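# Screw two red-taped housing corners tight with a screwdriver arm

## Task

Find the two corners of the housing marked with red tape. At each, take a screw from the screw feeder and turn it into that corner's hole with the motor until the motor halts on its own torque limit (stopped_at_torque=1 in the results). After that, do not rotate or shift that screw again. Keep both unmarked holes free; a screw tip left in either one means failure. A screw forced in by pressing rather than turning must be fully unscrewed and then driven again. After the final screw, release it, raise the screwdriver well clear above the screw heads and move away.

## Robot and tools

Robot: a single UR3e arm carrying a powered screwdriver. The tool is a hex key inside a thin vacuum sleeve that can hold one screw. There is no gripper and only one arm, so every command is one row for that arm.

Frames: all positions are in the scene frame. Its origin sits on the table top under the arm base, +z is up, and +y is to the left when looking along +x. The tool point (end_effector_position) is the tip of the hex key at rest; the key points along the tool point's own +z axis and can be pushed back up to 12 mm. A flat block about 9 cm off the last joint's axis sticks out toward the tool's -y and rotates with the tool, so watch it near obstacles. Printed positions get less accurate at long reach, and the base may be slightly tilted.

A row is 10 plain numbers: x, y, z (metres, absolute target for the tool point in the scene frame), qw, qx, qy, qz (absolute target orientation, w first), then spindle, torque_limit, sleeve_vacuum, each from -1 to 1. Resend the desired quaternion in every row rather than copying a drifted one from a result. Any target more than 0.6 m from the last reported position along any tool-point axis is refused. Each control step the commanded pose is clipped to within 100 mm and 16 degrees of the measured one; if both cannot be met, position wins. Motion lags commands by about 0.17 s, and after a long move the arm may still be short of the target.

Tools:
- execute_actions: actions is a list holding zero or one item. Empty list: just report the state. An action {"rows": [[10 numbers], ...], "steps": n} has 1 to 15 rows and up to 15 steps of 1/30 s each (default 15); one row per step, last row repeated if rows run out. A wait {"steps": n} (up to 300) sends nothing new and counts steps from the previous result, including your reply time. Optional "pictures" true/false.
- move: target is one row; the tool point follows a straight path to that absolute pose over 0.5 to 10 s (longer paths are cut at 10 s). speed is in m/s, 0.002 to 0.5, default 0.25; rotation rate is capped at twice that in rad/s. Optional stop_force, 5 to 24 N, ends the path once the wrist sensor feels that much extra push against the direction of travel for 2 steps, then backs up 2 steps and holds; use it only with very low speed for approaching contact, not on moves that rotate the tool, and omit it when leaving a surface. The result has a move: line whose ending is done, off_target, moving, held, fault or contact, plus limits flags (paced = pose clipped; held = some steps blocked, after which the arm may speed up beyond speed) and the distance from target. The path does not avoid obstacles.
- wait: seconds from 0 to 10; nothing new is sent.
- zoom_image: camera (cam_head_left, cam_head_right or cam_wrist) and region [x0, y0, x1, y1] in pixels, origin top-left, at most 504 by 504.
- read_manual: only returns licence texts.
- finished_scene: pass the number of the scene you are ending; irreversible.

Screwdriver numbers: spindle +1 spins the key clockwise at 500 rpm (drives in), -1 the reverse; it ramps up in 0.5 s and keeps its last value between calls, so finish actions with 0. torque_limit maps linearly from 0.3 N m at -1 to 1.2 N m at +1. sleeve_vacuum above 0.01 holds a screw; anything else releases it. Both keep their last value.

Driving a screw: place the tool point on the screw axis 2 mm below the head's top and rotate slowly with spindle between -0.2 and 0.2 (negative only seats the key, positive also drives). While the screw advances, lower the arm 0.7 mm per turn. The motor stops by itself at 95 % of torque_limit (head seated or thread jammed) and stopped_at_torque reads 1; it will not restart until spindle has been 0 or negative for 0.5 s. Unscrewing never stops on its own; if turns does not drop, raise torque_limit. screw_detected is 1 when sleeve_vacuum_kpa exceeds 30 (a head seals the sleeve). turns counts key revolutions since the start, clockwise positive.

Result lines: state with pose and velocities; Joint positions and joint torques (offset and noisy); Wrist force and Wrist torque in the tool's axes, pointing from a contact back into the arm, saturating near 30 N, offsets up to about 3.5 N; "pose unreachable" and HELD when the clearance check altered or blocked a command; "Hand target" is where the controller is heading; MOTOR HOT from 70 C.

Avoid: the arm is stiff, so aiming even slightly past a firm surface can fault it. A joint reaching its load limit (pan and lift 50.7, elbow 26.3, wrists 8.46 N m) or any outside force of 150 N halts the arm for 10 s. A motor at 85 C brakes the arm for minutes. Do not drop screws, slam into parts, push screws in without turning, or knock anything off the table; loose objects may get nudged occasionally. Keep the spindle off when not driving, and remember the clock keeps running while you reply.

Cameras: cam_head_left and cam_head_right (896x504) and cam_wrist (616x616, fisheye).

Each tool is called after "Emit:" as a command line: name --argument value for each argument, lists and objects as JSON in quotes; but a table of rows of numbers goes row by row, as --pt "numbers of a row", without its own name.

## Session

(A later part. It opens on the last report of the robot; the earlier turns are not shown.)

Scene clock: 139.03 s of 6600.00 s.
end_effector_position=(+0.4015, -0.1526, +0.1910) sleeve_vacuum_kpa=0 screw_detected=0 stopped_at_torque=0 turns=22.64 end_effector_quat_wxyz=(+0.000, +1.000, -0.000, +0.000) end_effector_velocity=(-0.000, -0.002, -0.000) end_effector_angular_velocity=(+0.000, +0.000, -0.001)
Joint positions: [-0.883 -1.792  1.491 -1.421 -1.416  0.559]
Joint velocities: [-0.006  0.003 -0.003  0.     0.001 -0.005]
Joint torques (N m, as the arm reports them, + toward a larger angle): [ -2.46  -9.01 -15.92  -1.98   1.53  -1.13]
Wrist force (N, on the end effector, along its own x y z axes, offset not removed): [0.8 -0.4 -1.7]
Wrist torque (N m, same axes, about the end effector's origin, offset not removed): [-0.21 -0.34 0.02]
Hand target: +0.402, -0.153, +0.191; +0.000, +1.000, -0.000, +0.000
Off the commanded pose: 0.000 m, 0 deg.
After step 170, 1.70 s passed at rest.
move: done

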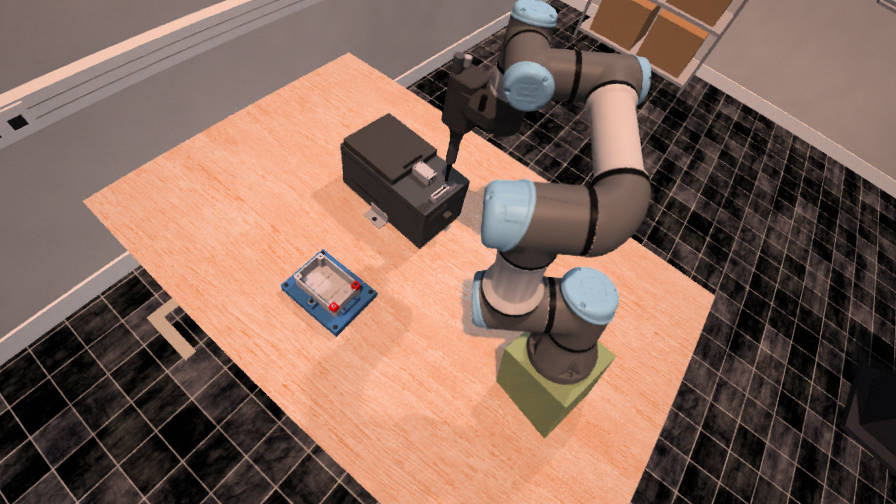

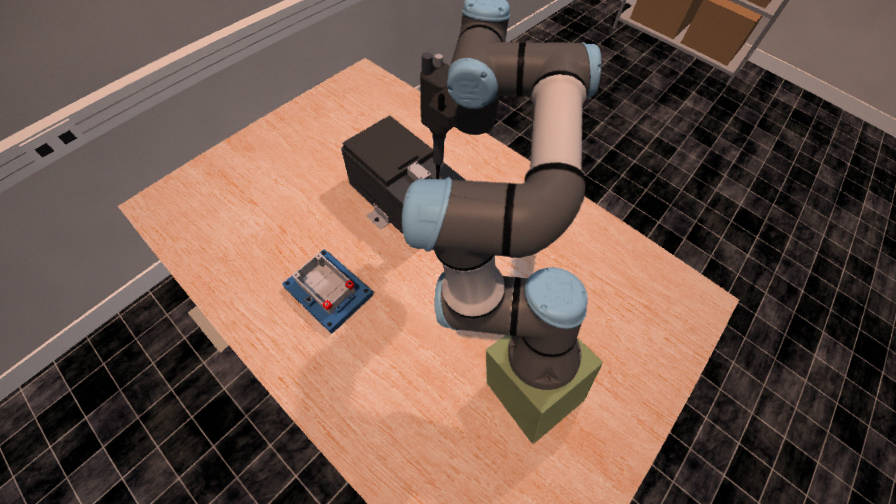

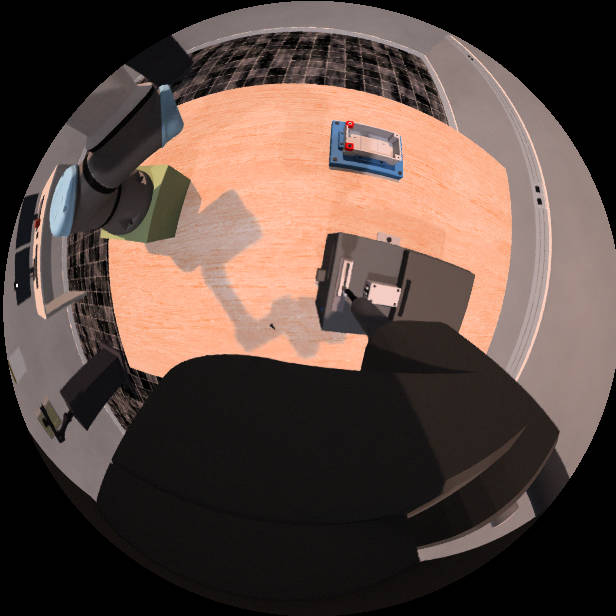

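Emit:
move --target '[0.4019, -0.1546, 0.191, 0,1,0,0, 0, 0, 0]' --speed 0.01

Emit:
zoom_image --camera "cam_wrist" --region '[324,269,364,309]'

Emit:
zoom_image --camera "cam_wrist" --region '[334,279,354,299]'

Scene clock: 151.23 s of 6600.00 s.
end_effector_position=(+0.4019, -0.1545, +0.1910) sleeve_vacuum_kpa=0 screw_detected=0 stopped_at_torque=0 turns=22.64 end_effector_quat_wxyz=(-0.000, +1.000, -0.000, -0.000) end_effector_velocity=(-0.000, -0.001, +0.000) end_effector_angular_velocity=(-0.000, +0.000, -0.000)
Joint positions: [-0.887 -1.786  1.485 -1.421 -1.415  0.556]
Joint velocities: [-0.001  0.002 -0.002  0.    -0.    -0.001]
Joint torques (N m, as the arm reports them, + toward a larger angle): [ -3.29 -10.32 -15.84  -3.51   1.5   -1.27]
Wrist force (N, on the end effector, along its own x y z axes, offset not removed): [1.6 0.4 -0.1]
Wrist torque (N m, same axes, about the end effector's origin, offset not removed): [0.18 -0.49 -0.04]
Hand target: +0.402, -0.155, +0.191; +0.000, +1.000, -0.000, +0.000
Off the commanded pose: 0.000 m, 0 deg.
After step 90, 8.50 s passed at rest.
move: done

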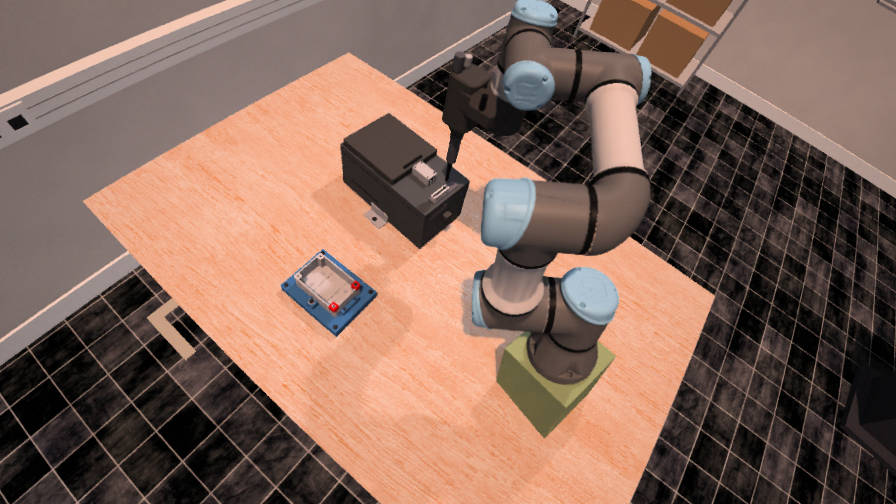

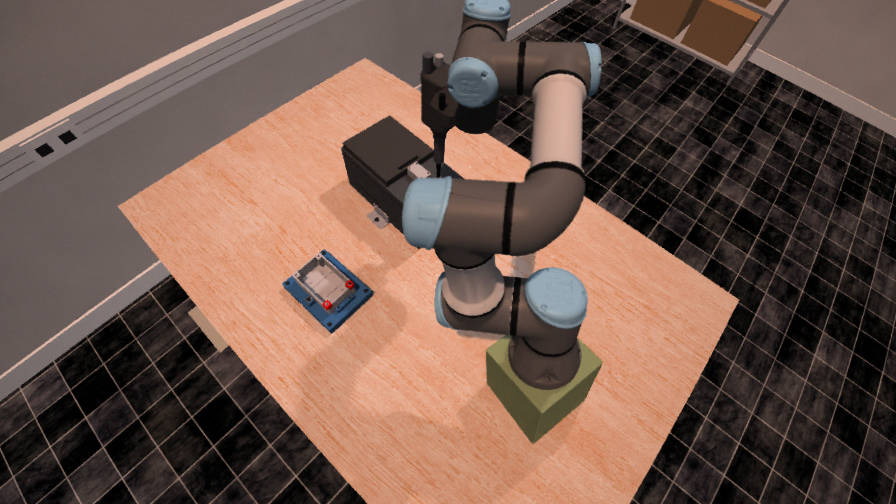

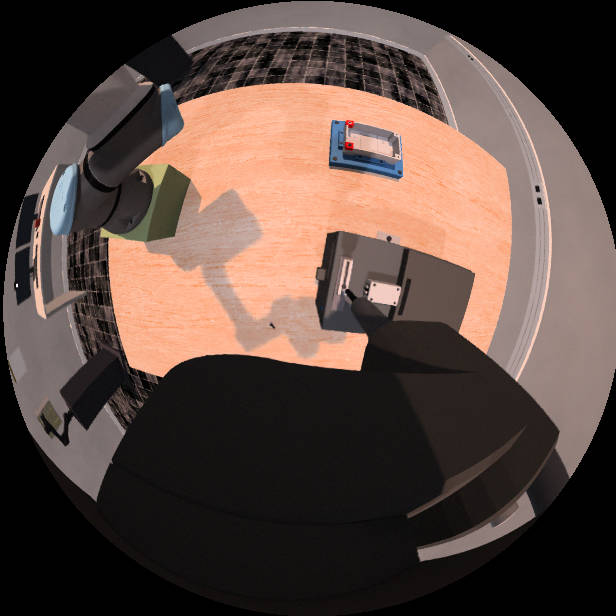

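Region (324, 269, 364, 309) of cam_wrist's 616x616 image, scaled by 12.600, with more detail than that image has.

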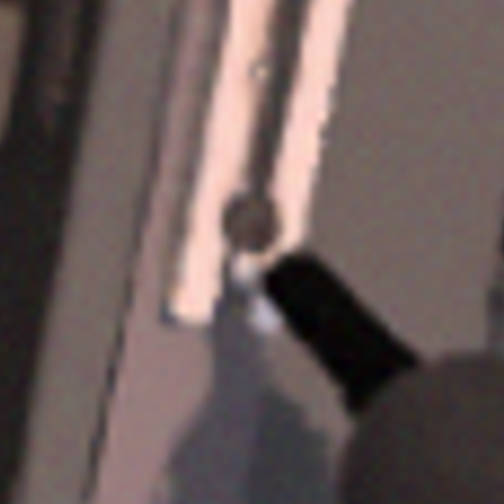

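Region (334, 279, 354, 299) of cam_wrist's 616x616 image, scaled by 25.200, with more detail than that image has.

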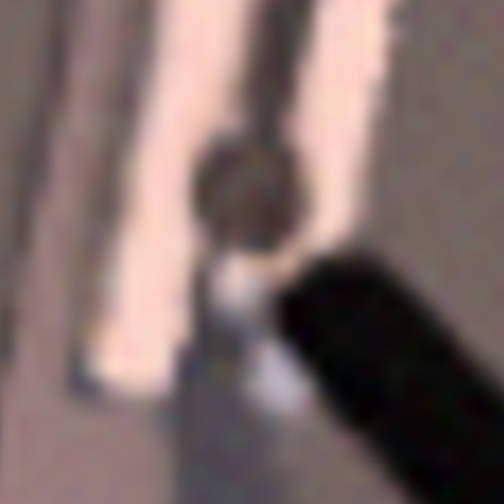

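Emit:
move --target '[0.4019, -0.1541, 0.176, 0,1,0,0, 0, 0, 0]' --speed 0.03

Emit:
zoom_image --camera "cam_wrist" --region '[324,269,364,309]'

Scene clock: 155.37 s of 6600.00 s.
end_effector_position=(+0.4019, -0.1541, +0.1761) sleeve_vacuum_kpa=0 screw_detected=0 stopped_at_torque=0 turns=22.64 end_effector_quat_wxyz=(-0.000, +1.000, +0.000, -0.000) end_effector_velocity=(+0.001, +0.001, -0.001) end_effector_angular_velocity=(+0.000, -0.002, +0.001)
Joint positions: [-0.876 -1.789  1.559 -1.493 -1.417  0.567]
Joint velocities: [ 0.003 -0.001  0.008 -0.008  0.001  0.002]
Joint torques (N m, as the arm reports them, + toward a larger angle): [  3.75 -14.77 -10.65  -3.74   0.06   1.2 ]
Wrist force (N, on the end effector, along its own x y z axes, offset not removed): [2.7 -1.4 1.1]
Wrist torque (N m, same axes, about the end effector's origin, offset not removed): [-0.39 -0.68 0.05]
Hand target: +0.402, -0.154, +0.176; -0.000, +1.000, +0.000, -0.000
Off the commanded pose: 0.000 m, 0 deg.
After step 90, 0.30 s passed at rest.
move: done

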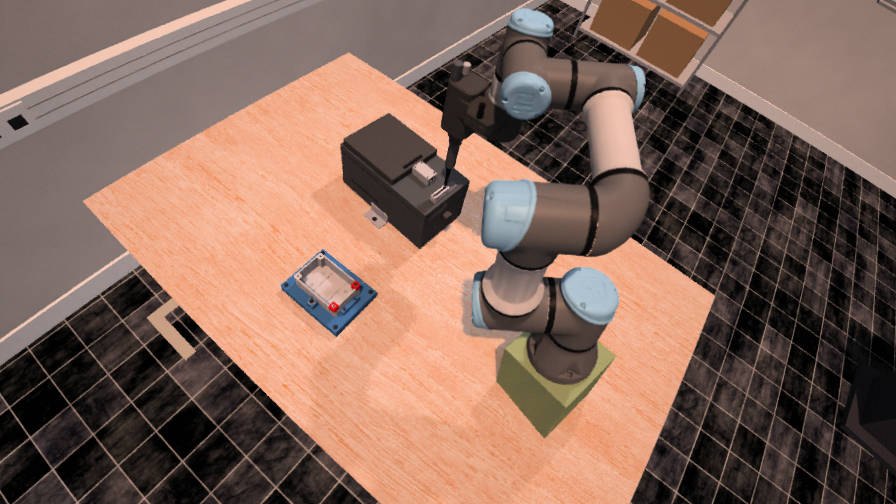

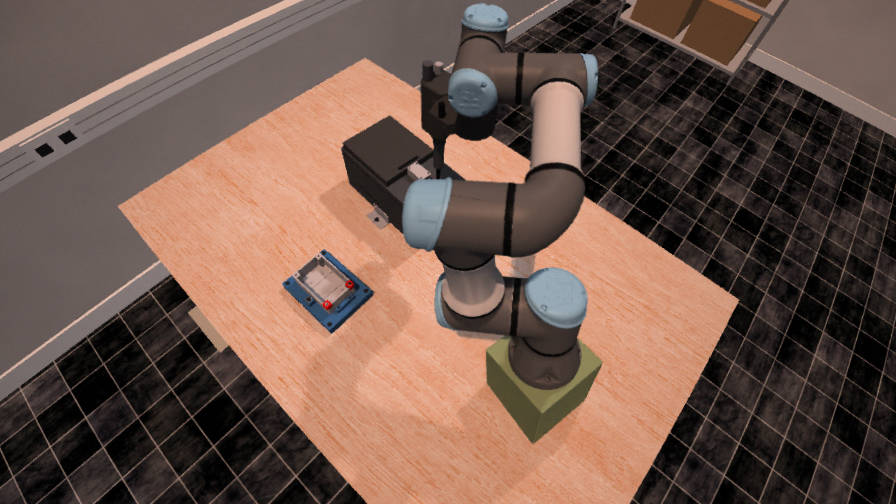

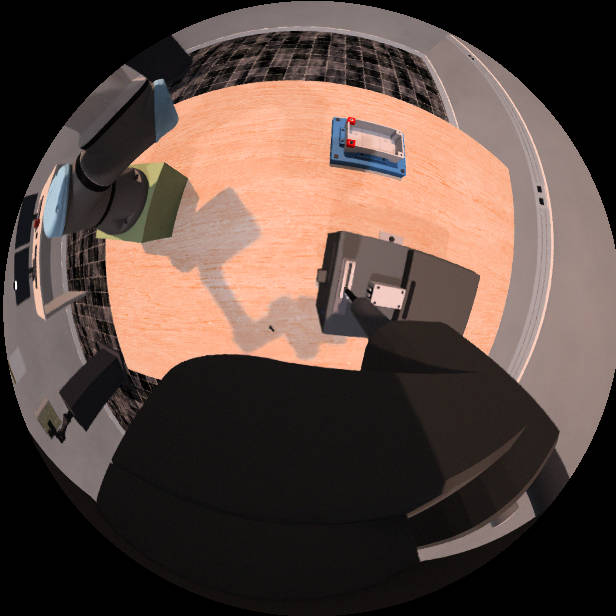

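Region (324, 269, 364, 309) of cam_wrist's 616x616 image, scaled by 12.600, with more detail than that image has.

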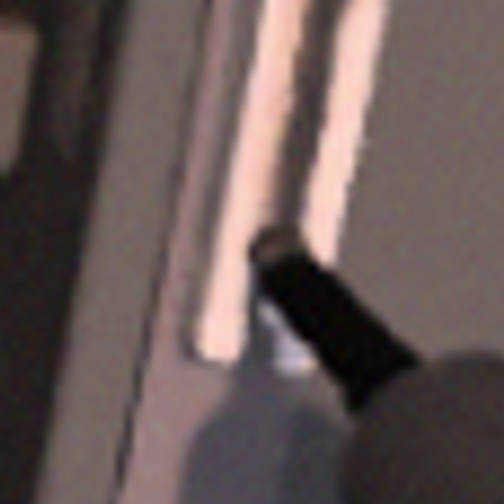

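Emit:
execute_actions --actions '[{"rows": [[0.402,-0.154,0.174,0,1,0,0,0,0,1],[0.402,-0.154,0.173,0,1,0,0,0,0,1],[0.402,-0.154,0.172,0,1,0,0,0,0,1],[0.402,-0.154,0.171,0,1,0,0,0,0,1],[0.402,-0.154,0.1705,0,1,0,0,0,0,1],[0.402,-0.154,0.170,0,1,0,0,0,0,1],[0.402,-0.154,0.1695,0,1,0,0,0,0,1],[0.402,-0.154,0.169,0,1,0,0,0,0,1],[0.402,-0.154,0.1685,0,1,0,0,0,0,1],[0.402,-0.154,0.168,0,1,0,0,0,0,1],[0.402,-0.154,0.1675,0,1,0,0,0,0,1],[0.402,-0.154,0.167,0,1,0,0,0,0,1],[0.402,-0.154,0.1666,0,1,0,0,0,0,1],[0.402,-0.154,0.1662,0,1,0,0,0,0,1]], "steps": 15}]' --pictures false

Emit:
execute_actions --actions '[{"rows": [[0.402,-0.154,0.1662,0,1,0,0,-0.15,0,1],[0.402,-0.154,0.1662,0,1,0,0,-0.15,0,1],[0.402,-0.154,0.1662,0,1,0,0,-0.15,0,1],[0.402,-0.154,0.1662,0,1,0,0,-0.15,0,1],[0.402,-0.154,0.1662,0,1,0,0,-0.15,0,1],[0.402,-0.154,0.1662,0,1,0,0,-0.15,0,1],[0.402,-0.154,0.1662,0,1,0,0,-0.15,0,1],[0.402,-0.154,0.1662,0,1,0,0,0.15,0,1],[0.402,-0.154,0.1662,0,1,0,0,0.15,0,1],[0.402,-0.154,0.1662,0,1,0,0,0.15,0,1],[0.402,-0.154,0.1662,0,1,0,0,0.15,0,1],[0.402,-0.154,0.1662,0,1,0,0,0.15,0,1],[0.402,-0.154,0.1662,0,1,0,0,0,0,1]], "steps": 15}]' --pictures false

Scene clock: 164.27 s of 6600.00 s.
end_effector_position=(+0.4021, -0.1540, +0.1675) sleeve_vacuum_kpa=14 screw_detected=0 stopped_at_torque=0 turns=22.64 end_effector_quat_wxyz=(+0.000, +1.000, +0.000, +0.000) end_effector_velocity=(-0.000, -0.000, -0.014) end_effector_angular_velocity=(+0.001, -0.000, -0.002)
Joint positions: [-0.87  -1.788  1.598 -1.535 -1.418  0.573]
Joint velocities: [ 0.006  0.002  0.062 -0.065 -0.001  0.008]
Joint torques (N m, as the arm reports them, + toward a larger angle): [ 3.08 -8.71 -9.86 -3.42 -0.06  1.1 ]
Wrist force (N, on the end effector, along its own x y z axes, offset not removed): [1.1 0.8 -5.2]
Wrist torque (N m, same axes, about the end effector's origin, offset not removed): [0.21 -0.53 -0.14]
Hand target: +0.402, -0.154, +0.166; -0.000, +1.000, +0.000, -0.000
Off the commanded pose: 0.001 m, 0 deg.
Steps of this call (steps 1 to 90: nothing new was sent; then 5.40 s passed at rest; steps 91 to 105: all 15 steps of this action). Readings (end_effector_position | what the end effector reports):
91: (+0.4019, -0.1541, +0.1760) | sleeve_vacuum_kpa=14 screw_detected=0 stopped_at_torque=0 turns=22.64
92: (+0.4020, -0.1541, +0.1758) | sleeve_vacuum_kpa=14 screw_detected=0 stopped_at_torque=0 turns=22.64
94: (+0.4020, -0.1540, +0.1744) | sleeve_vacuum_kpa=14 screw_detected=0 stopped_at_torque=0 turns=22.64
98: (+0.4020, -0.1540, +0.1713) | sleeve_vacuum_kpa=14 screw_detected=0 stopped_at_torque=0 turns=22.64
105: the state above

Scene clock: 164.77 s of 6600.00 s.
end_effector_position=(+0.4020, -0.1540, +0.1662) sleeve_vacuum_kpa=14 screw_detected=0 stopped_at_torque=0 turns=22.55 end_effector_quat_wxyz=(+0.000, +1.000, -0.000, -0.000) end_effector_velocity=(-0.000, -0.000, -0.000) end_effector_angular_velocity=(-0.001, +0.000, +0.001)
Joint positions: [-0.869 -1.788  1.605 -1.541 -1.418  0.574]
Joint velocities: [ 0.001 -0.     0.    -0.001 -0.001 -0.   ]
Joint torques (N m, as the arm reports them, + toward a larger angle): [  3.37 -12.93  -8.99  -3.06   0.12   1.05]
Wrist force (N, on the end effector, along its own x y z axes, offset not removed): [1.4 0.5 -6.0]
Wrist torque (N m, same axes, about the end effector's origin, offset not removed): [0.08 -0.29 -0.07]
Hand target: +0.402, -0.154, +0.166; -0.000, +1.000, +0.000, -0.000
Off the commanded pose: 0.000 m, 0 deg.
Steps of this call (steps 1 to 15: all 15 steps of this action). Readings (end_effector_position | what the end effector reports):
1: (+0.4020, -0.1540, +0.1672) | sleeve_vacuum_kpa=14 screw_detected=0 stopped_at_torque=0 turns=22.62
2: (+0.4020, -0.1540, +0.1669) | sleeve_vacuum_kpa=14 screw_detected=0 stopped_at_torque=0 turns=22.58
4: (+0.4020, -0.1540, +0.1665) | sleeve_vacuum_kpa=14 screw_detected=0 stopped_at_torque=0 turns=22.50
8: (+0.4020, -0.1540, +0.1663) | sleeve_vacuum_kpa=14 screw_detected=0 stopped_at_torque=0 turns=22.39
15: the state above

Emit:
execute_actions --actions '[{"rows": [[0.4017,-0.154,0.1662,0,1,0,0,0,0,1],[0.4017,-0.154,0.1662,0,1,0,0,0,0,1],[0.4017,-0.154,0.1662,0,1,0,0,-0.2,0,1],[0.4017,-0.154,0.1662,0,1,0,0,-0.2,0,1],[0.4017,-0.154,0.1662,0,1,0,0,-0.2,0,1],[0.4017,-0.154,0.1662,0,1,0,0,-0.2,0,1],[0.4017,-0.154,0.1662,0,1,0,0,-0.2,0,1],[0.4017,-0.154,0.1662,0,1,0,0,-0.2,0,1],[0.4017,-0.154,0.1662,0,1,0,0,-0.2,0,1],[0.4017,-0.154,0.1662,0,1,0,0,-0.2,0,1],[0.4017,-0.154,0.1662,0,1,0,0,-0.2,0,1],[0.4017,-0.154,0.1662,0,1,0,0,-0.2,0,1],[0.4017,-0.154,0.1662,0,1,0,0,-0.2,0,1],[0.4017,-0.154,0.1662,0,1,0,0,0,0,1]], "steps": 15}]' --pictures false

Scene clock: 169.77 s of 6600.00 s.
end_effector_position=(+0.4017, -0.1540, +0.1662) sleeve_vacuum_kpa=14 screw_detected=0 stopped_at_torque=0 turns=22.00 end_effector_quat_wxyz=(-0.000, +1.000, +0.000, +0.000) end_effector_velocity=(+0.000, +0.000, +0.000) end_effector_angular_velocity=(-0.000, -0.000, +0.000)
Joint positions: [-0.87  -1.789  1.606 -1.541 -1.418  0.573]
Joint velocities: [ 0.001 -0.     0.    -0.     0.     0.001]
Joint torques (N m, as the arm reports them, + toward a larger angle): [ -3.31 -13.04  -9.46  -1.83   1.01  -1.17]
Wrist force (N, on the end effector, along its own x y z axes, offset not removed): [1.5 -1.7 -6.1]
Wrist torque (N m, same axes, about the end effector's origin, offset not removed): [-0.18 -0.72 0.06]
Hand target: +0.402, -0.154, +0.166; +0.000, +1.000, -0.000, +0.000
Off the commanded pose: 0.000 m, 0 deg.
Steps of this call (steps 1 to 90: nothing new was sent; then 1.50 s passed at rest; steps 91 to 105: all 15 steps of this action). Readings (end_effector_position | what the end effector reports):
91: (+0.4020, -0.1540, +0.1662) | sleeve_vacuum_kpa=14 screw_detected=0 stopped_at_torque=0 turns=22.55
92: (+0.4020, -0.1540, +0.1662) | sleeve_vacuum_kpa=14 screw_detected=0 stopped_at_torque=0 turns=22.55
94: (+0.4019, -0.1540, +0.1662) | sleeve_vacuum_kpa=14 screw_detected=0 stopped_at_torque=0 turns=22.50
98: (+0.4017, -0.1540, +0.1662) | sleeve_vacuum_kpa=14 screw_detected=0 stopped_at_torque=0 turns=22.28
105: the state above

Emit:
execute_actions --actions '[{"rows": [[0.4016,-0.1537,0.1662,0,1,0,0,0,0,1],[0.4016,-0.1537,0.1662,0,1,0,0,0,0,1],[0.4016,-0.1537,0.1662,0,1,0,0,0.15,0,1],[0.4016,-0.1537,0.1662,0,1,0,0,0.15,0,1],[0.4016,-0.1537,0.1662,0,1,0,0,0.15,0,1],[0.4016,-0.1537,0.1662,0,1,0,0,0.15,0,1],[0.4016,-0.1537,0.1662,0,1,0,0,0.15,0,1],[0.4016,-0.1537,0.1662,0,1,0,0,0.15,0,1],[0.4016,-0.1537,0.1662,0,1,0,0,0.15,0,1],[0.4016,-0.1537,0.1662,0,1,0,0,0.15,0,1],[0.4016,-0.1537,0.1662,0,1,0,0,0.15,0,1],[0.4016,-0.1537,0.1662,0,1,0,0,0.15,0,1],[0.4016,-0.1537,0.1662,0,1,0,0,0.15,0,1],[0.4016,-0.1537,0.1662,0,1,0,0,0,0,1]], "steps": 15}]' --pictures false

Scene clock: 175.77 s of 6600.00 s.
end_effector_position=(+0.4016, -0.1537, +0.1662) sleeve_vacuum_kpa=14 screw_detected=0 stopped_at_torque=0 turns=22.43 end_effector_quat_wxyz=(+0.000, +1.000, -0.000, +0.000) end_effector_velocity=(+0.000, -0.000, +0.000) end_effector_angular_velocity=(-0.000, -0.000, +0.000)
Joint positions: [-0.87  -1.79   1.607 -1.541 -1.418  0.573]
Joint velocities: [ 0.    -0.    -0.001  0.    -0.    -0.   ]
Joint torques (N m, as the arm reports them, + toward a larger angle): [  3.39 -13.08  -8.95  -1.34  -0.38   1.09]
Wrist force (N, on the end effector, along its own x y z axes, offset not removed): [3.7 0.5 -6.4]
Wrist torque (N m, same axes, about the end effector's origin, offset not removed): [0.24 -1.11 -0.06]
Hand target: +0.402, -0.154, +0.166; -0.000, +1.000, +0.000, -0.000
Off the commanded pose: 0.000 m, 0 deg.
Steps of this call (steps 1 to 90: nothing new was sent; then 2.50 s passed at rest; steps 91 to 105: all 15 steps of this action). Readings (end_effector_position | what the end effector reports):
91: (+0.4017, -0.1540, +0.1662) | sleeve_vacuum_kpa=14 screw_detected=0 stopped_at_torque=0 turns=22.00
92: (+0.4017, -0.1540, +0.1662) | sleeve_vacuum_kpa=14 screw_detected=0 stopped_at_torque=0 turns=22.00
94: (+0.4016, -0.1539, +0.1662) | sleeve_vacuum_kpa=14 screw_detected=0 stopped_at_torque=0 turns=22.05
98: (+0.4016, -0.1538, +0.1662) | sleeve_vacuum_kpa=14 screw_detected=0 stopped_at_torque=0 turns=22.22
105: the state above

Emit:
execute_actions --actions '[{"rows": [[0.4016,-0.1537,0.1662,0,1,0,0,0,0,0],[0.4016,-0.1537,0.1662,0,1,0,0,0,0,0],[0.4016,-0.1537,0.1662,0,1,0,0,-0.1,0,0],[0.4016,-0.1537,0.1662,0,1,0,0,-0.1,0,0],[0.4016,-0.1537,0.1662,0,1,0,0,-0.1,0,0],[0.4016,-0.1537,0.1662,0,1,0,0,-0.1,0,0],[0.4016,-0.1537,0.1662,0,1,0,0,-0.1,0,0],[0.4016,-0.1537,0.1662,0,1,0,0,-0.1,0,0],[0.4016,-0.1537,0.1662,0,1,0,0,-0.1,0,0],[0.4016,-0.1537,0.1662,0,1,0,0,-0.1,0,0],[0.4016,-0.1537,0.1662,0,1,0,0,-0.1,0,0],[0.4016,-0.1537,0.1662,0,1,0,0,-0.1,0,0],[0.4016,-0.1537,0.1662,0,1,0,0,0,0,1]], "steps": 15}]' --pictures false

Scene clock: 181.63 s of 6600.00 s.
end_effector_position=(+0.4015, -0.1537, +0.1662) sleeve_vacuum_kpa=14 screw_detected=0 stopped_at_torque=0 turns=22.16 end_effector_quat_wxyz=(-0.000, +1.000, -0.000, -0.000) end_effector_velocity=(-0.000, -0.000, +0.000) end_effector_angular_velocity=(-0.000, +0.000, -0.002)
Joint positions: [-0.87  -1.79   1.607 -1.541 -1.418  0.573]
Joint velocities: [-0.001  0.    -0.    -0.    -0.     0.001]
Joint torques (N m, as the arm reports them, + toward a larger angle): [  3.6  -12.87  -9.75  -2.35   0.95   1.09]
Wrist force (N, on the end effector, along its own x y z axes, offset not removed): [2.9 -0.5 -5.8]
Wrist torque (N m, same axes, about the end effector's origin, offset not removed): [-0.14 -0.94 -0.08]
Hand target: +0.402, -0.154, +0.166; +0.000, +1.000, -0.000, -0.000
Off the commanded pose: 0.000 m, 0 deg.
Steps of this call (steps 1 to 90: nothing new was sent; then 2.37 s passed at rest; steps 91 to 105: all 15 steps of this action). Readings (end_effector_position | what the end effector reports):
91: (+0.4016, -0.1537, +0.1662) | sleeve_vacuum_kpa=0 screw_detected=0 stopped_at_torque=0 turns=22.43
92: (+0.4016, -0.1537, +0.1662) | sleeve_vacuum_kpa=0 screw_detected=0 stopped_at_torque=0 turns=22.43
94: (+0.4016, -0.1537, +0.1662) | sleeve_vacuum_kpa=0 screw_detected=0 stopped_at_torque=0 turns=22.38
98: (+0.4015, -0.1537, +0.1662) | sleeve_vacuum_kpa=0 screw_detected=0 stopped_at_torque=0 turns=22.27
105: the state above

Emit:
move --target '[0.4016, -0.1537, 0.176, 0,1,0,0, 0, 0, 0]' --speed 0.01

Emit:
zoom_image --camera "cam_wrist" --region '[324,269,364,309]'

Emit:
zoom_image --camera "cam_head_left" --region '[425,170,465,210]'

Scene clock: 186.80 s of 6600.00 s.
end_effector_position=(+0.4016, -0.1537, +0.1759) sleeve_vacuum_kpa=0 screw_detected=0 stopped_at_torque=0 turns=22.16 end_effector_quat_wxyz=(+0.000, +1.000, +0.000, +0.000) end_effector_velocity=(+0.000, +0.000, +0.002) end_effector_angular_velocity=(+0.000, -0.000, -0.000)
Joint positions: [-0.876 -1.791  1.562 -1.494 -1.417  0.567]
Joint velocities: [-0.001 -0.    -0.008  0.008  0.    -0.001]
Joint torques (N m, as the arm reports them, + toward a larger angle): [ -2.56 -11.67 -15.45  -2.08   1.49  -1.23]
Wrist force (N, on the end effector, along its own x y z axes, offset not removed): [1.5 -0.1 -0.7]
Wrist torque (N m, same axes, about the end effector's origin, offset not removed): [0.01 -0.50 -0.15]
Hand target: +0.402, -0.154, +0.176; +0.000, +1.000, -0.000, +0.000
Off the commanded pose: 0.000 m, 0 deg.
After step 90, 0.97 s passed at rest.
move: done

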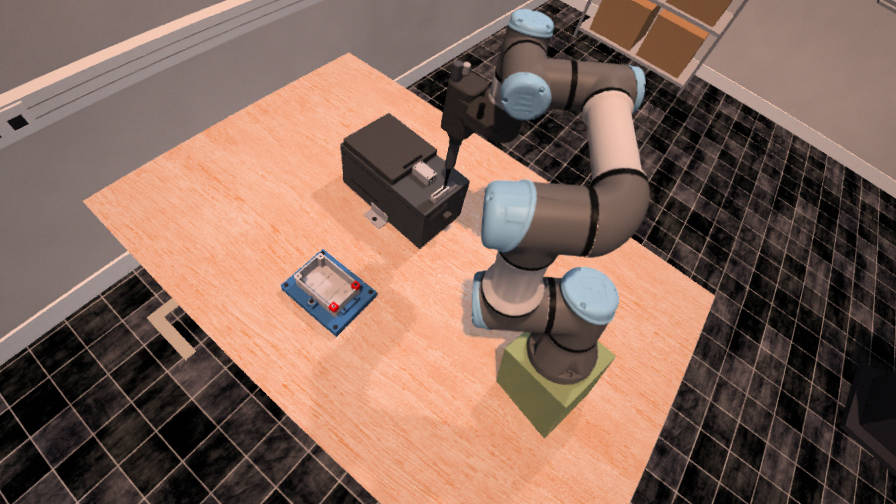

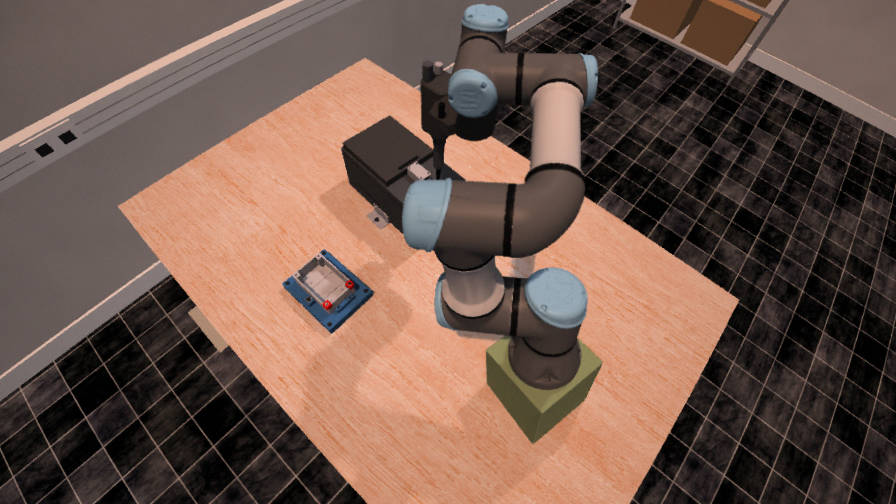

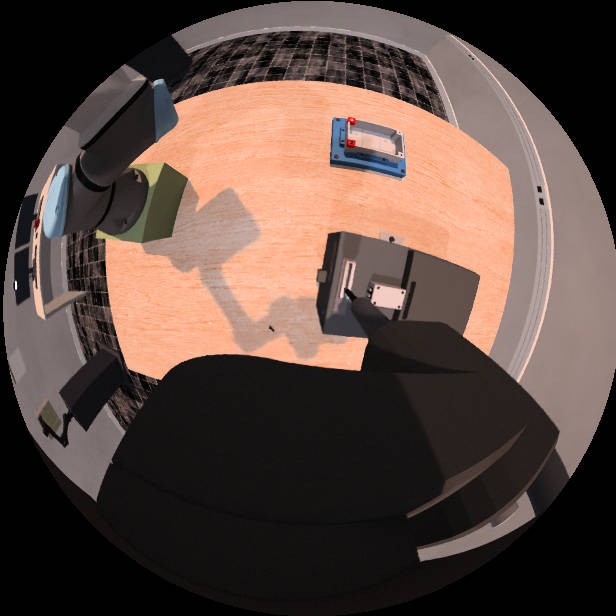

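Region (324, 269, 364, 309) of cam_wrist's 616x616 image, scaled by 12.600, with more detail than that image has.

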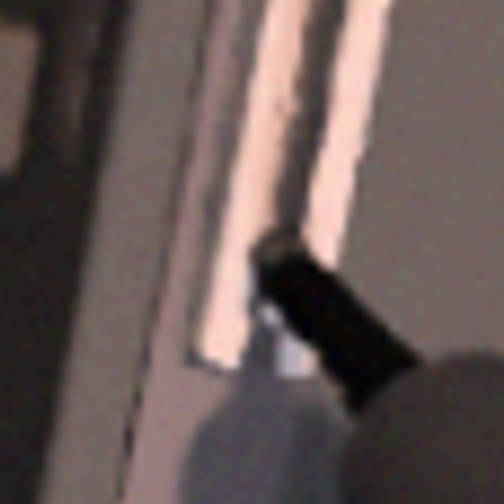

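Region (425, 170, 465, 210) of cam_head_left's 896x504 image, scaled by 12.600, with more detail than that image has.

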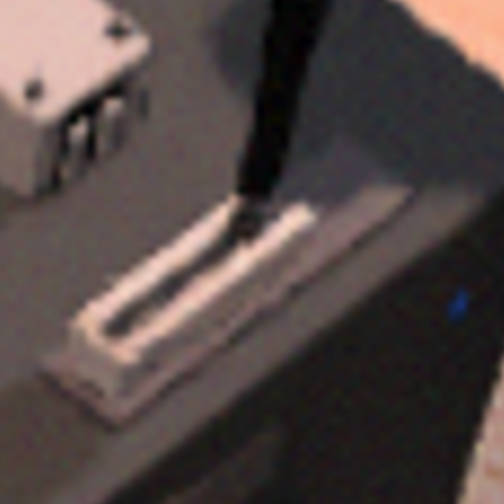

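Emit:
execute_actions --actions '[{"rows": [[0.4016,-0.1537,0.174,0,1,0,0,-0.1,0,0],[0.4016,-0.1537,0.173,0,1,0,0,-0.1,0,0],[0.4016,-0.1537,0.172,0,1,0,0,-0.1,0,0],[0.4016,-0.1537,0.171,0,1,0,0,0,0,0],[0.4016,-0.1537,0.1705,0,1,0,0,0,0,0],[0.4016,-0.1537,0.170,0,1,0,0,0,0,0],[0.4016,-0.1537,0.1695,0,1,0,0,0,0,0],[0.4016,-0.1537,0.169,0,1,0,0,0,0,0],[0.4016,-0.1537,0.1685,0,1,0,0,0,0,0],[0.4016,-0.1537,0.168,0,1,0,0,0,0,0],[0.4016,-0.1537,0.1675,0,1,0,0,0,0,0],[0.4016,-0.1537,0.167,0,1,0,0,0,0,0],[0.4016,-0.1537,0.1666,0,1,0,0,0,0,0],[0.4016,-0.1537,0.1662,0,1,0,0,0,0,0]], "steps": 15}]' --pictures false

Emit:
execute_actions --actions '[{"rows": [[0.4016,-0.1537,0.1662,0,1,0,0,0,0,0],[0.4016,-0.1537,0.1662,0,1,0,0,0,0,0],[0.4016,-0.1537,0.1662,0,1,0,0,0,0,1],[0.4016,-0.1537,0.1662,0,1,0,0,0,0,1],[0.4016,-0.1537,0.1662,0,1,0,0,-0.15,0,1],[0.4016,-0.1537,0.1662,0,1,0,0,-0.15,0,1],[0.4016,-0.1537,0.1662,0,1,0,0,-0.15,0,1],[0.4016,-0.1537,0.1662,0,1,0,0,-0.15,0,1],[0.4016,-0.1537,0.1662,0,1,0,0,0.15,0,1],[0.4016,-0.1537,0.1662,0,1,0,0,0.15,0,1],[0.4016,-0.1537,0.1662,0,1,0,0,0.15,0,1],[0.4016,-0.1537,0.1662,0,1,0,0,0.15,0,1],[0.4016,-0.1537,0.1662,0,1,0,0,0,0,1]], "steps": 15}]' --pictures false

Scene clock: 196.63 s of 6600.00 s.
end_effector_position=(+0.4016, -0.1537, +0.1676) sleeve_vacuum_kpa=0 screw_detected=0 stopped_at_torque=0 turns=22.09 end_effector_quat_wxyz=(+0.000, +1.000, +0.000, +0.000) end_effector_velocity=(-0.000, -0.000, -0.014) end_effector_angular_velocity=(-0.000, +0.001, -0.001)
Joint positions: [-0.871 -1.79   1.601 -1.535 -1.418  0.572]
Joint velocities: [ 0.009  0.002  0.062 -0.065 -0.002  0.009]
Joint torques (N m, as the arm reports them, + toward a larger angle): [ 4.04 -8.5  -9.41 -3.44 -0.13  1.15]
Wrist force (N, on the end effector, along its own x y z axes, offset not removed): [1.1 0.5 -3.9]
Wrist torque (N m, same axes, about the end effector's origin, offset not removed): [0.18 -0.40 -0.23]
Hand target: +0.402, -0.154, +0.166; -0.000, +1.000, +0.000, -0.000
Off the commanded pose: 0.001 m, 0 deg.
Steps of this call (steps 1 to 90: nothing new was sent; then 6.33 s passed at rest; steps 91 to 105: all 15 steps of this action). Readings (end_effector_position | what the end effector reports):
91: (+0.4016, -0.1537, +0.1760) | sleeve_vacuum_kpa=0 screw_detected=0 stopped_at_torque=0 turns=22.14
92: (+0.4016, -0.1538, +0.1758) | sleeve_vacuum_kpa=0 screw_detected=0 stopped_at_torque=0 turns=22.11
94: (+0.4017, -0.1538, +0.1745) | sleeve_vacuum_kpa=0 screw_detected=0 stopped_at_torque=0 turns=22.09
98: (+0.4016, -0.1537, +0.1713) | sleeve_vacuum_kpa=0 screw_detected=0 stopped_at_torque=0 turns=22.09
105: the state above

Scene clock: 197.13 s of 6600.00 s.
end_effector_position=(+0.4016, -0.1537, +0.1662) sleeve_vacuum_kpa=14 screw_detected=0 stopped_at_torque=0 turns=22.09 end_effector_quat_wxyz=(-0.000, +1.000, -0.000, -0.000) end_effector_velocity=(+0.000, +0.001, -0.000) end_effector_angular_velocity=(+0.001, -0.000, +0.001)
Joint positions: [-0.87  -1.79   1.607 -1.541 -1.418  0.573]
Joint velocities: [ 0.001 -0.     0.001  0.     0.001 -0.   ]
Joint torques (N m, as the arm reports them, + toward a larger angle): [  3.39 -12.67  -8.89  -2.98  -0.29   1.07]
Wrist force (N, on the end effector, along its own x y z axes, offset not removed): [2.2 0.8 -6.2]
Wrist torque (N m, same axes, about the end effector's origin, offset not removed): [0.21 -0.48 -0.10]
Hand target: +0.402, -0.154, +0.166; -0.000, +1.000, +0.000, -0.000
Off the commanded pose: 0.000 m, 0 deg.
Steps of this call (steps 1 to 15: all 15 steps of this action). Readings (end_effector_position | what the end effector reports):
1: (+0.4016, -0.1537, +0.1672) | sleeve_vacuum_kpa=0 screw_detected=0 stopped_at_torque=0 turns=22.09
2: (+0.4016, -0.1537, +0.1669) | sleeve_vacuum_kpa=0 screw_detected=0 stopped_at_torque=0 turns=22.09
4: (+0.4016, -0.1537, +0.1665) | sleeve_vacuum_kpa=14 screw_detected=0 stopped_at_torque=0 turns=22.09
8: (+0.4016, -0.1537, +0.1663) | sleeve_vacuum_kpa=14 screw_detected=0 stopped_at_torque=0 turns=21.95
15: the state above

Emit:
execute_actions --actions '[{"rows": [[0.4017,-0.1537,0.1665,0,1,0,0,-0.15,0,1],[0.4018,-0.1537,0.1665,0,1,0,0,-0.15,0,1],[0.4019,-0.1537,0.1665,0,1,0,0,-0.15,0,1],[0.4020,-0.1537,0.1665,0,1,0,0,-0.15,0,1],[0.4021,-0.1537,0.1665,0,1,0,0,-0.15,0,1],[0.4022,-0.1536,0.1665,0,1,0,0,-0.15,0,1],[0.4022,-0.1535,0.1665,0,1,0,0,-0.15,0,1],[0.4022,-0.1534,0.1665,0,1,0,0,-0.15,0,1],[0.4021,-0.1533,0.1665,0,1,0,0,-0.15,0,1],[0.4020,-0.1532,0.1665,0,1,0,0,-0.15,0,1],[0.4019,-0.1532,0.1665,0,1,0,0,-0.15,0,1],[0.4018,-0.1532,0.1665,0,1,0,0,-0.15,0,1],[0.4017,-0.1532,0.1665,0,1,0,0,-0.15,0,1],[0.4016,-0.1532,0.1665,0,1,0,0,-0.15,0,1],[0.4016,-0.1532,0.1665,0,1,0,0,0,0,1]], "steps": 15}]' --pictures false

Scene clock: 205.57 s of 6600.00 s.
end_effector_position=(+0.4019, -0.1533, +0.1666) sleeve_vacuum_kpa=14 screw_detected=0 stopped_at_torque=0 turns=21.53 end_effector_quat_wxyz=(+0.000, +1.000, -0.000, +0.000) end_effector_velocity=(-0.003, +0.001, -0.000) end_effector_angular_velocity=(-0.000, +0.001, -0.001)
Joint positions: [-0.868 -1.79   1.605 -1.54  -1.418  0.575]
Joint velocities: [-0.007 -0.012  0.012  0.001  0.    -0.007]
Joint torques (N m, as the arm reports them, + toward a larger angle): [ -2.9  -13.04  -8.83  -1.32  -0.14  -1.2 ]
Wrist force (N, on the end effector, along its own x y z axes, offset not removed): [3.5 0.0 -4.3]
Wrist torque (N m, same axes, about the end effector's origin, offset not removed): [-0.06 -0.92 -0.05]
Hand target: +0.402, -0.153, +0.166; -0.000, +1.000, -0.000, -0.000
Off the commanded pose: 0.000 m, 0 deg.
Steps of this call (steps 1 to 90: nothing new was sent; then 4.93 s passed at rest; steps 91 to 105: all 15 steps of this action). Readings (end_effector_position | what the end effector reports):
91: (+0.4016, -0.1537, +0.1662) | sleeve_vacuum_kpa=14 screw_detected=0 stopped_at_torque=0 turns=22.07
92: (+0.4016, -0.1537, +0.1662) | sleeve_vacuum_kpa=14 screw_detected=0 stopped_at_torque=0 turns=22.03
94: (+0.4016, -0.1537, +0.1663) | sleeve_vacuum_kpa=14 screw_detected=0 stopped_at_torque=0 turns=21.95
98: (+0.4020, -0.1536, +0.1665) | sleeve_vacuum_kpa=14 screw_detected=0 stopped_at_torque=0 turns=21.78
105: the state above

Emit:
execute_actions --actions '[{"rows": [[0.4015,-0.1532,0.1662,0,1,0,0,0.15,0,1],[0.4014,-0.1532,0.1662,0,1,0,0,0.15,0,1],[0.4013,-0.1532,0.1662,0,1,0,0,0.15,0,1],[0.4012,-0.1533,0.1662,0,1,0,0,0.15,0,1],[0.4011,-0.1534,0.1662,0,1,0,0,0.15,0,1],[0.4011,-0.1535,0.1662,0,1,0,0,0.15,0,1],[0.4011,-0.1536,0.1662,0,1,0,0,0.15,0,1],[0.4011,-0.1537,0.1662,0,1,0,0,0.15,0,1],[0.4011,-0.1537,0.1662,0,1,0,0,-0.15,0,1],[0.4011,-0.1537,0.1662,0,1,0,0,-0.15,0,1],[0.4011,-0.1537,0.1662,0,1,0,0,-0.15,0,1],[0.4011,-0.1537,0.1662,0,1,0,0,-0.15,0,1],[0.4011,-0.1537,0.1662,0,1,0,0,-0.15,0,1],[0.4011,-0.1537,0.1662,0,1,0,0,-0.15,0,1],[0.4011,-0.1537,0.1662,0,1,0,0,0,0,1]], "steps": 15}]' --pictures false

Scene clock: 211.00 s of 6600.00 s.
end_effector_position=(+0.4011, -0.1537, +0.1662) sleeve_vacuum_kpa=14 screw_detected=0 stopped_at_torque=0 turns=21.61 end_effector_quat_wxyz=(-0.000, +1.000, -0.000, -0.000) end_effector_velocity=(+0.000, +0.000, -0.000) end_effector_angular_velocity=(+0.001, -0.001, +0.000)
Joint positions: [-0.871 -1.792  1.609 -1.541 -1.418  0.571]
Joint velocities: [-0.001  0.001  0.    -0.     0.001 -0.001]
Joint torques (N m, as the arm reports them, + toward a larger angle): [ -2.79  -8.17 -10.17  -3.4    1.43  -1.2 ]
Wrist force (N, on the end effector, along its own x y z axes, offset not removed): [0.6 -0.3 -7.5]
Wrist torque (N m, same axes, about the end effector's origin, offset not removed): [-0.16 -0.61 -0.08]
Hand target: +0.401, -0.154, +0.166; +0.000, +1.000, -0.000, +0.000
Off the commanded pose: 0.000 m, 0 deg.
Steps of this call (steps 1 to 90: nothing new was sent; then 1.93 s passed at rest; steps 91 to 105: all 15 steps of this action). Readings (end_effector_position | what the end effector reports):
91: (+0.4016, -0.1532, +0.1665) | sleeve_vacuum_kpa=14 screw_detected=0 stopped_at_torque=0 turns=21.55
92: (+0.4015, -0.1531, +0.1664) | sleeve_vacuum_kpa=14 screw_detected=0 stopped_at_torque=0 turns=21.59
94: (+0.4014, -0.1531, +0.1663) | sleeve_vacuum_kpa=14 screw_detected=0 stopped_at_torque=0 turns=21.67
98: (+0.4012, -0.1534, +0.1662) | sleeve_vacuum_kpa=14 screw_detected=0 stopped_at_torque=0 turns=21.84
105: the state above

Emit:
move --target '[0.4011, -0.1537, 0.173, 0,1,0,0, 0, 0, 0]' --speed 0.01

Emit:
move --target '[0.4011, -0.1537, 0.191, 0,1,0,0, 0, 0, 0]' --speed 0.04

Emit:
zoom_image --camera "cam_wrist" --region '[334,279,354,299]'

Scene clock: 217.27 s of 6600.00 s.
end_effector_position=(+0.4011, -0.1537, +0.1729) sleeve_vacuum_kpa=0 screw_detected=0 stopped_at_torque=0 turns=21.61 end_effector_quat_wxyz=(+0.000, +1.000, +0.000, +0.000) end_effector_velocity=(-0.000, +0.000, +0.002) end_effector_angular_velocity=(+0.000, +0.000, -0.001)
Joint positions: [-0.876 -1.793  1.578 -1.508 -1.417  0.567]
Joint velocities: [-0.001 -0.    -0.008  0.008 -0.     0.   ]
Joint torques (N m, as the arm reports them, + toward a larger angle): [ -2.57 -12.83 -15.88  -2.04   1.54  -1.19]
Wrist force (N, on the end effector, along its own x y z axes, offset not removed): [1.0 0.1 -1.9]
Wrist torque (N m, same axes, about the end effector's origin, offset not removed): [0.06 -0.49 -0.01]
Hand target: +0.401, -0.154, +0.173; +0.000, +1.000, -0.000, +0.000
Off the commanded pose: 0.000 m, 0 deg.
After step 90, 2.37 s passed at rest.
move: done

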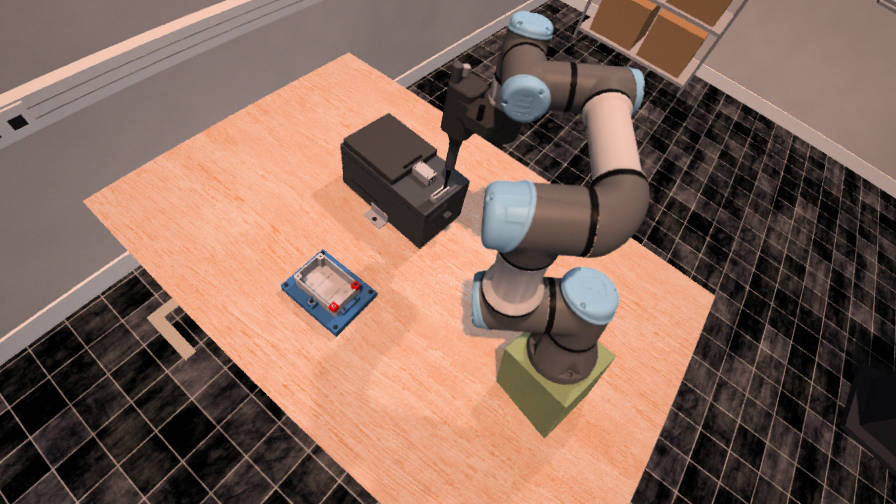

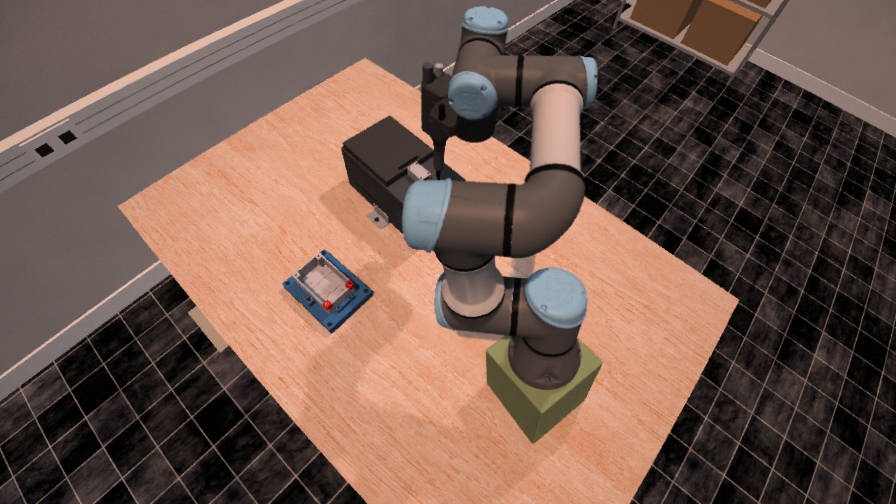

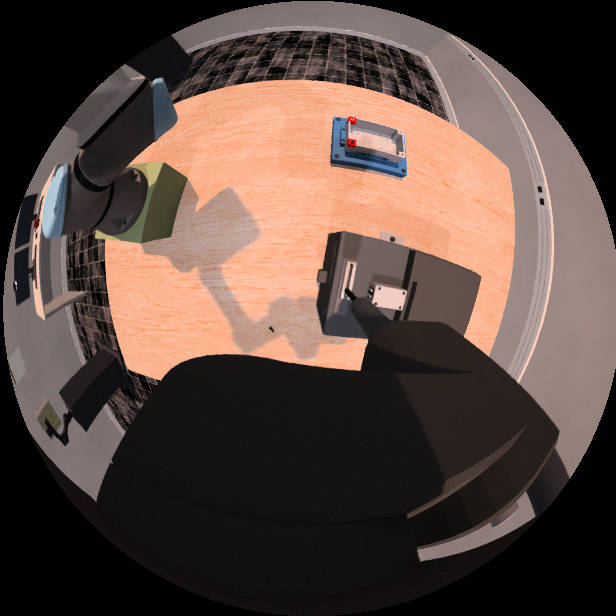

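Scene clock: 218.07 s of 6600.00 s.
end_effector_position=(+0.4011, -0.1537, +0.1908) sleeve_vacuum_kpa=0 screw_detected=0 stopped_at_torque=0 turns=21.61 end_effector_quat_wxyz=(+0.000, +1.000, -0.000, +0.000) end_effector_velocity=(+0.000, +0.000, +0.002) end_effector_angular_velocity=(+0.001, +0.001, +0.001)
Joint positions: [-0.887 -1.792  1.491 -1.421 -1.415  0.555]
Joint velocities: [-0.001  0.003 -0.012  0.011 -0.    -0.002]
Joint torques (N m, as the arm reports them, + toward a larger angle): [ -2.72  -9.4  -15.4   -2.1    1.36  -1.23]
Wrist force (N, on the end effector, along its own x y z axes, offset not removed): [1.2 0.7 -1.2]
Wrist torque (N m, same axes, about the end effector's origin, offset not removed): [0.20 -0.45 -0.07]
Hand target: +0.401, -0.154, +0.191; +0.000, +1.000, -0.000, +0.000
Off the commanded pose: 0.000 m, 0 deg.
move: done

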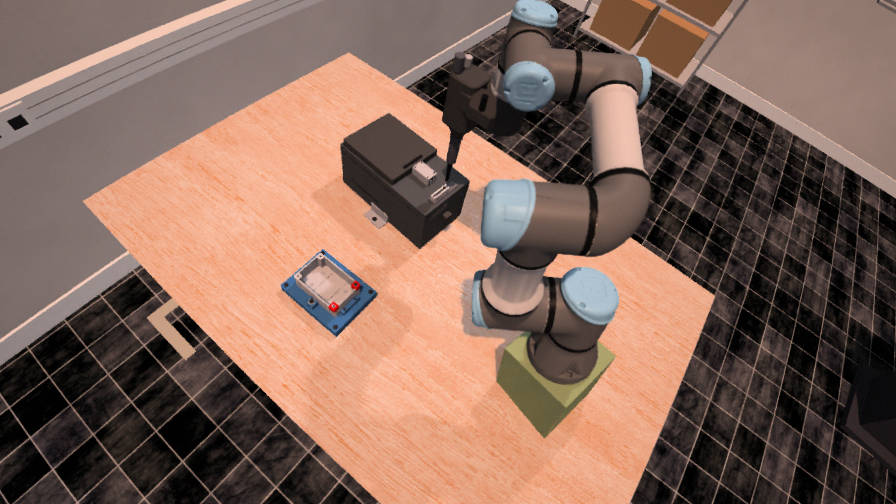

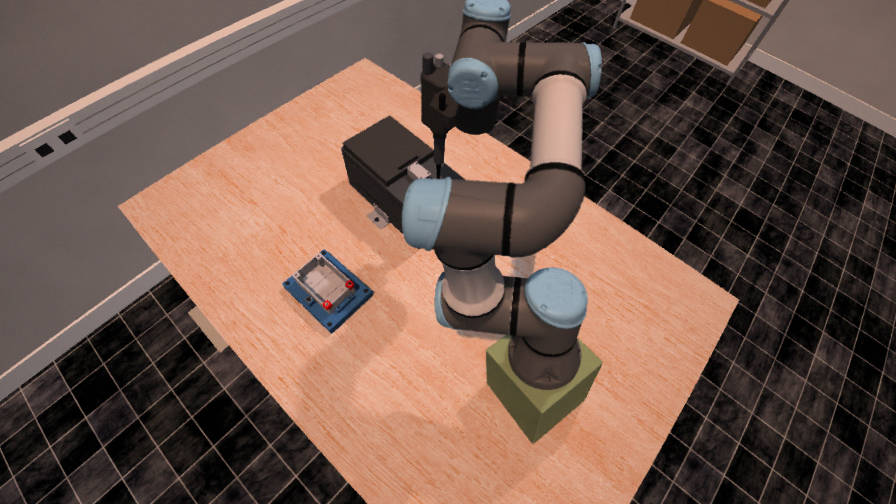

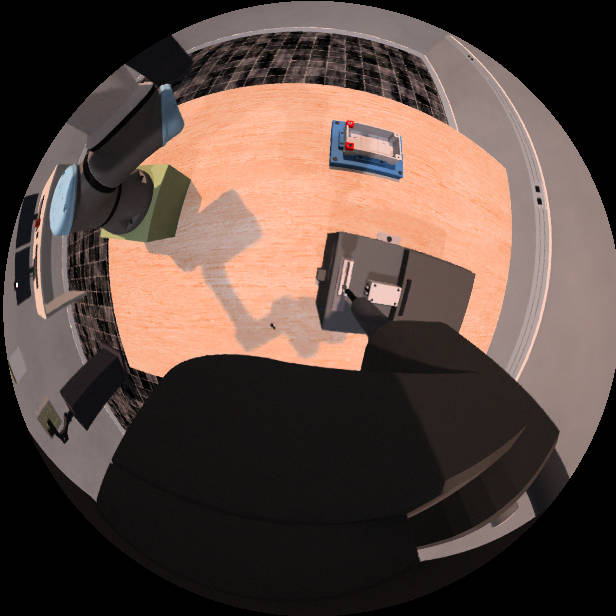

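Region (334, 279, 354, 299) of cam_wrist's 616x616 image, scaled by 25.200, with more detail than that image has.

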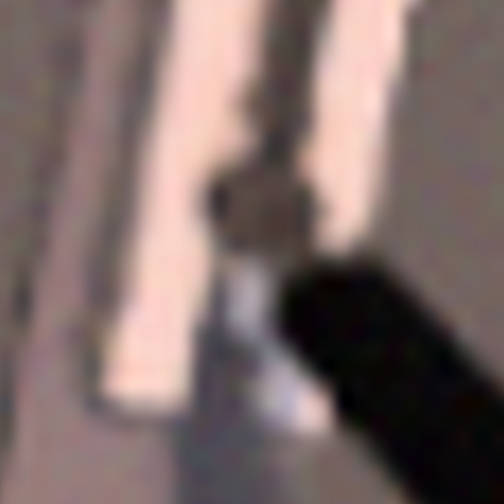

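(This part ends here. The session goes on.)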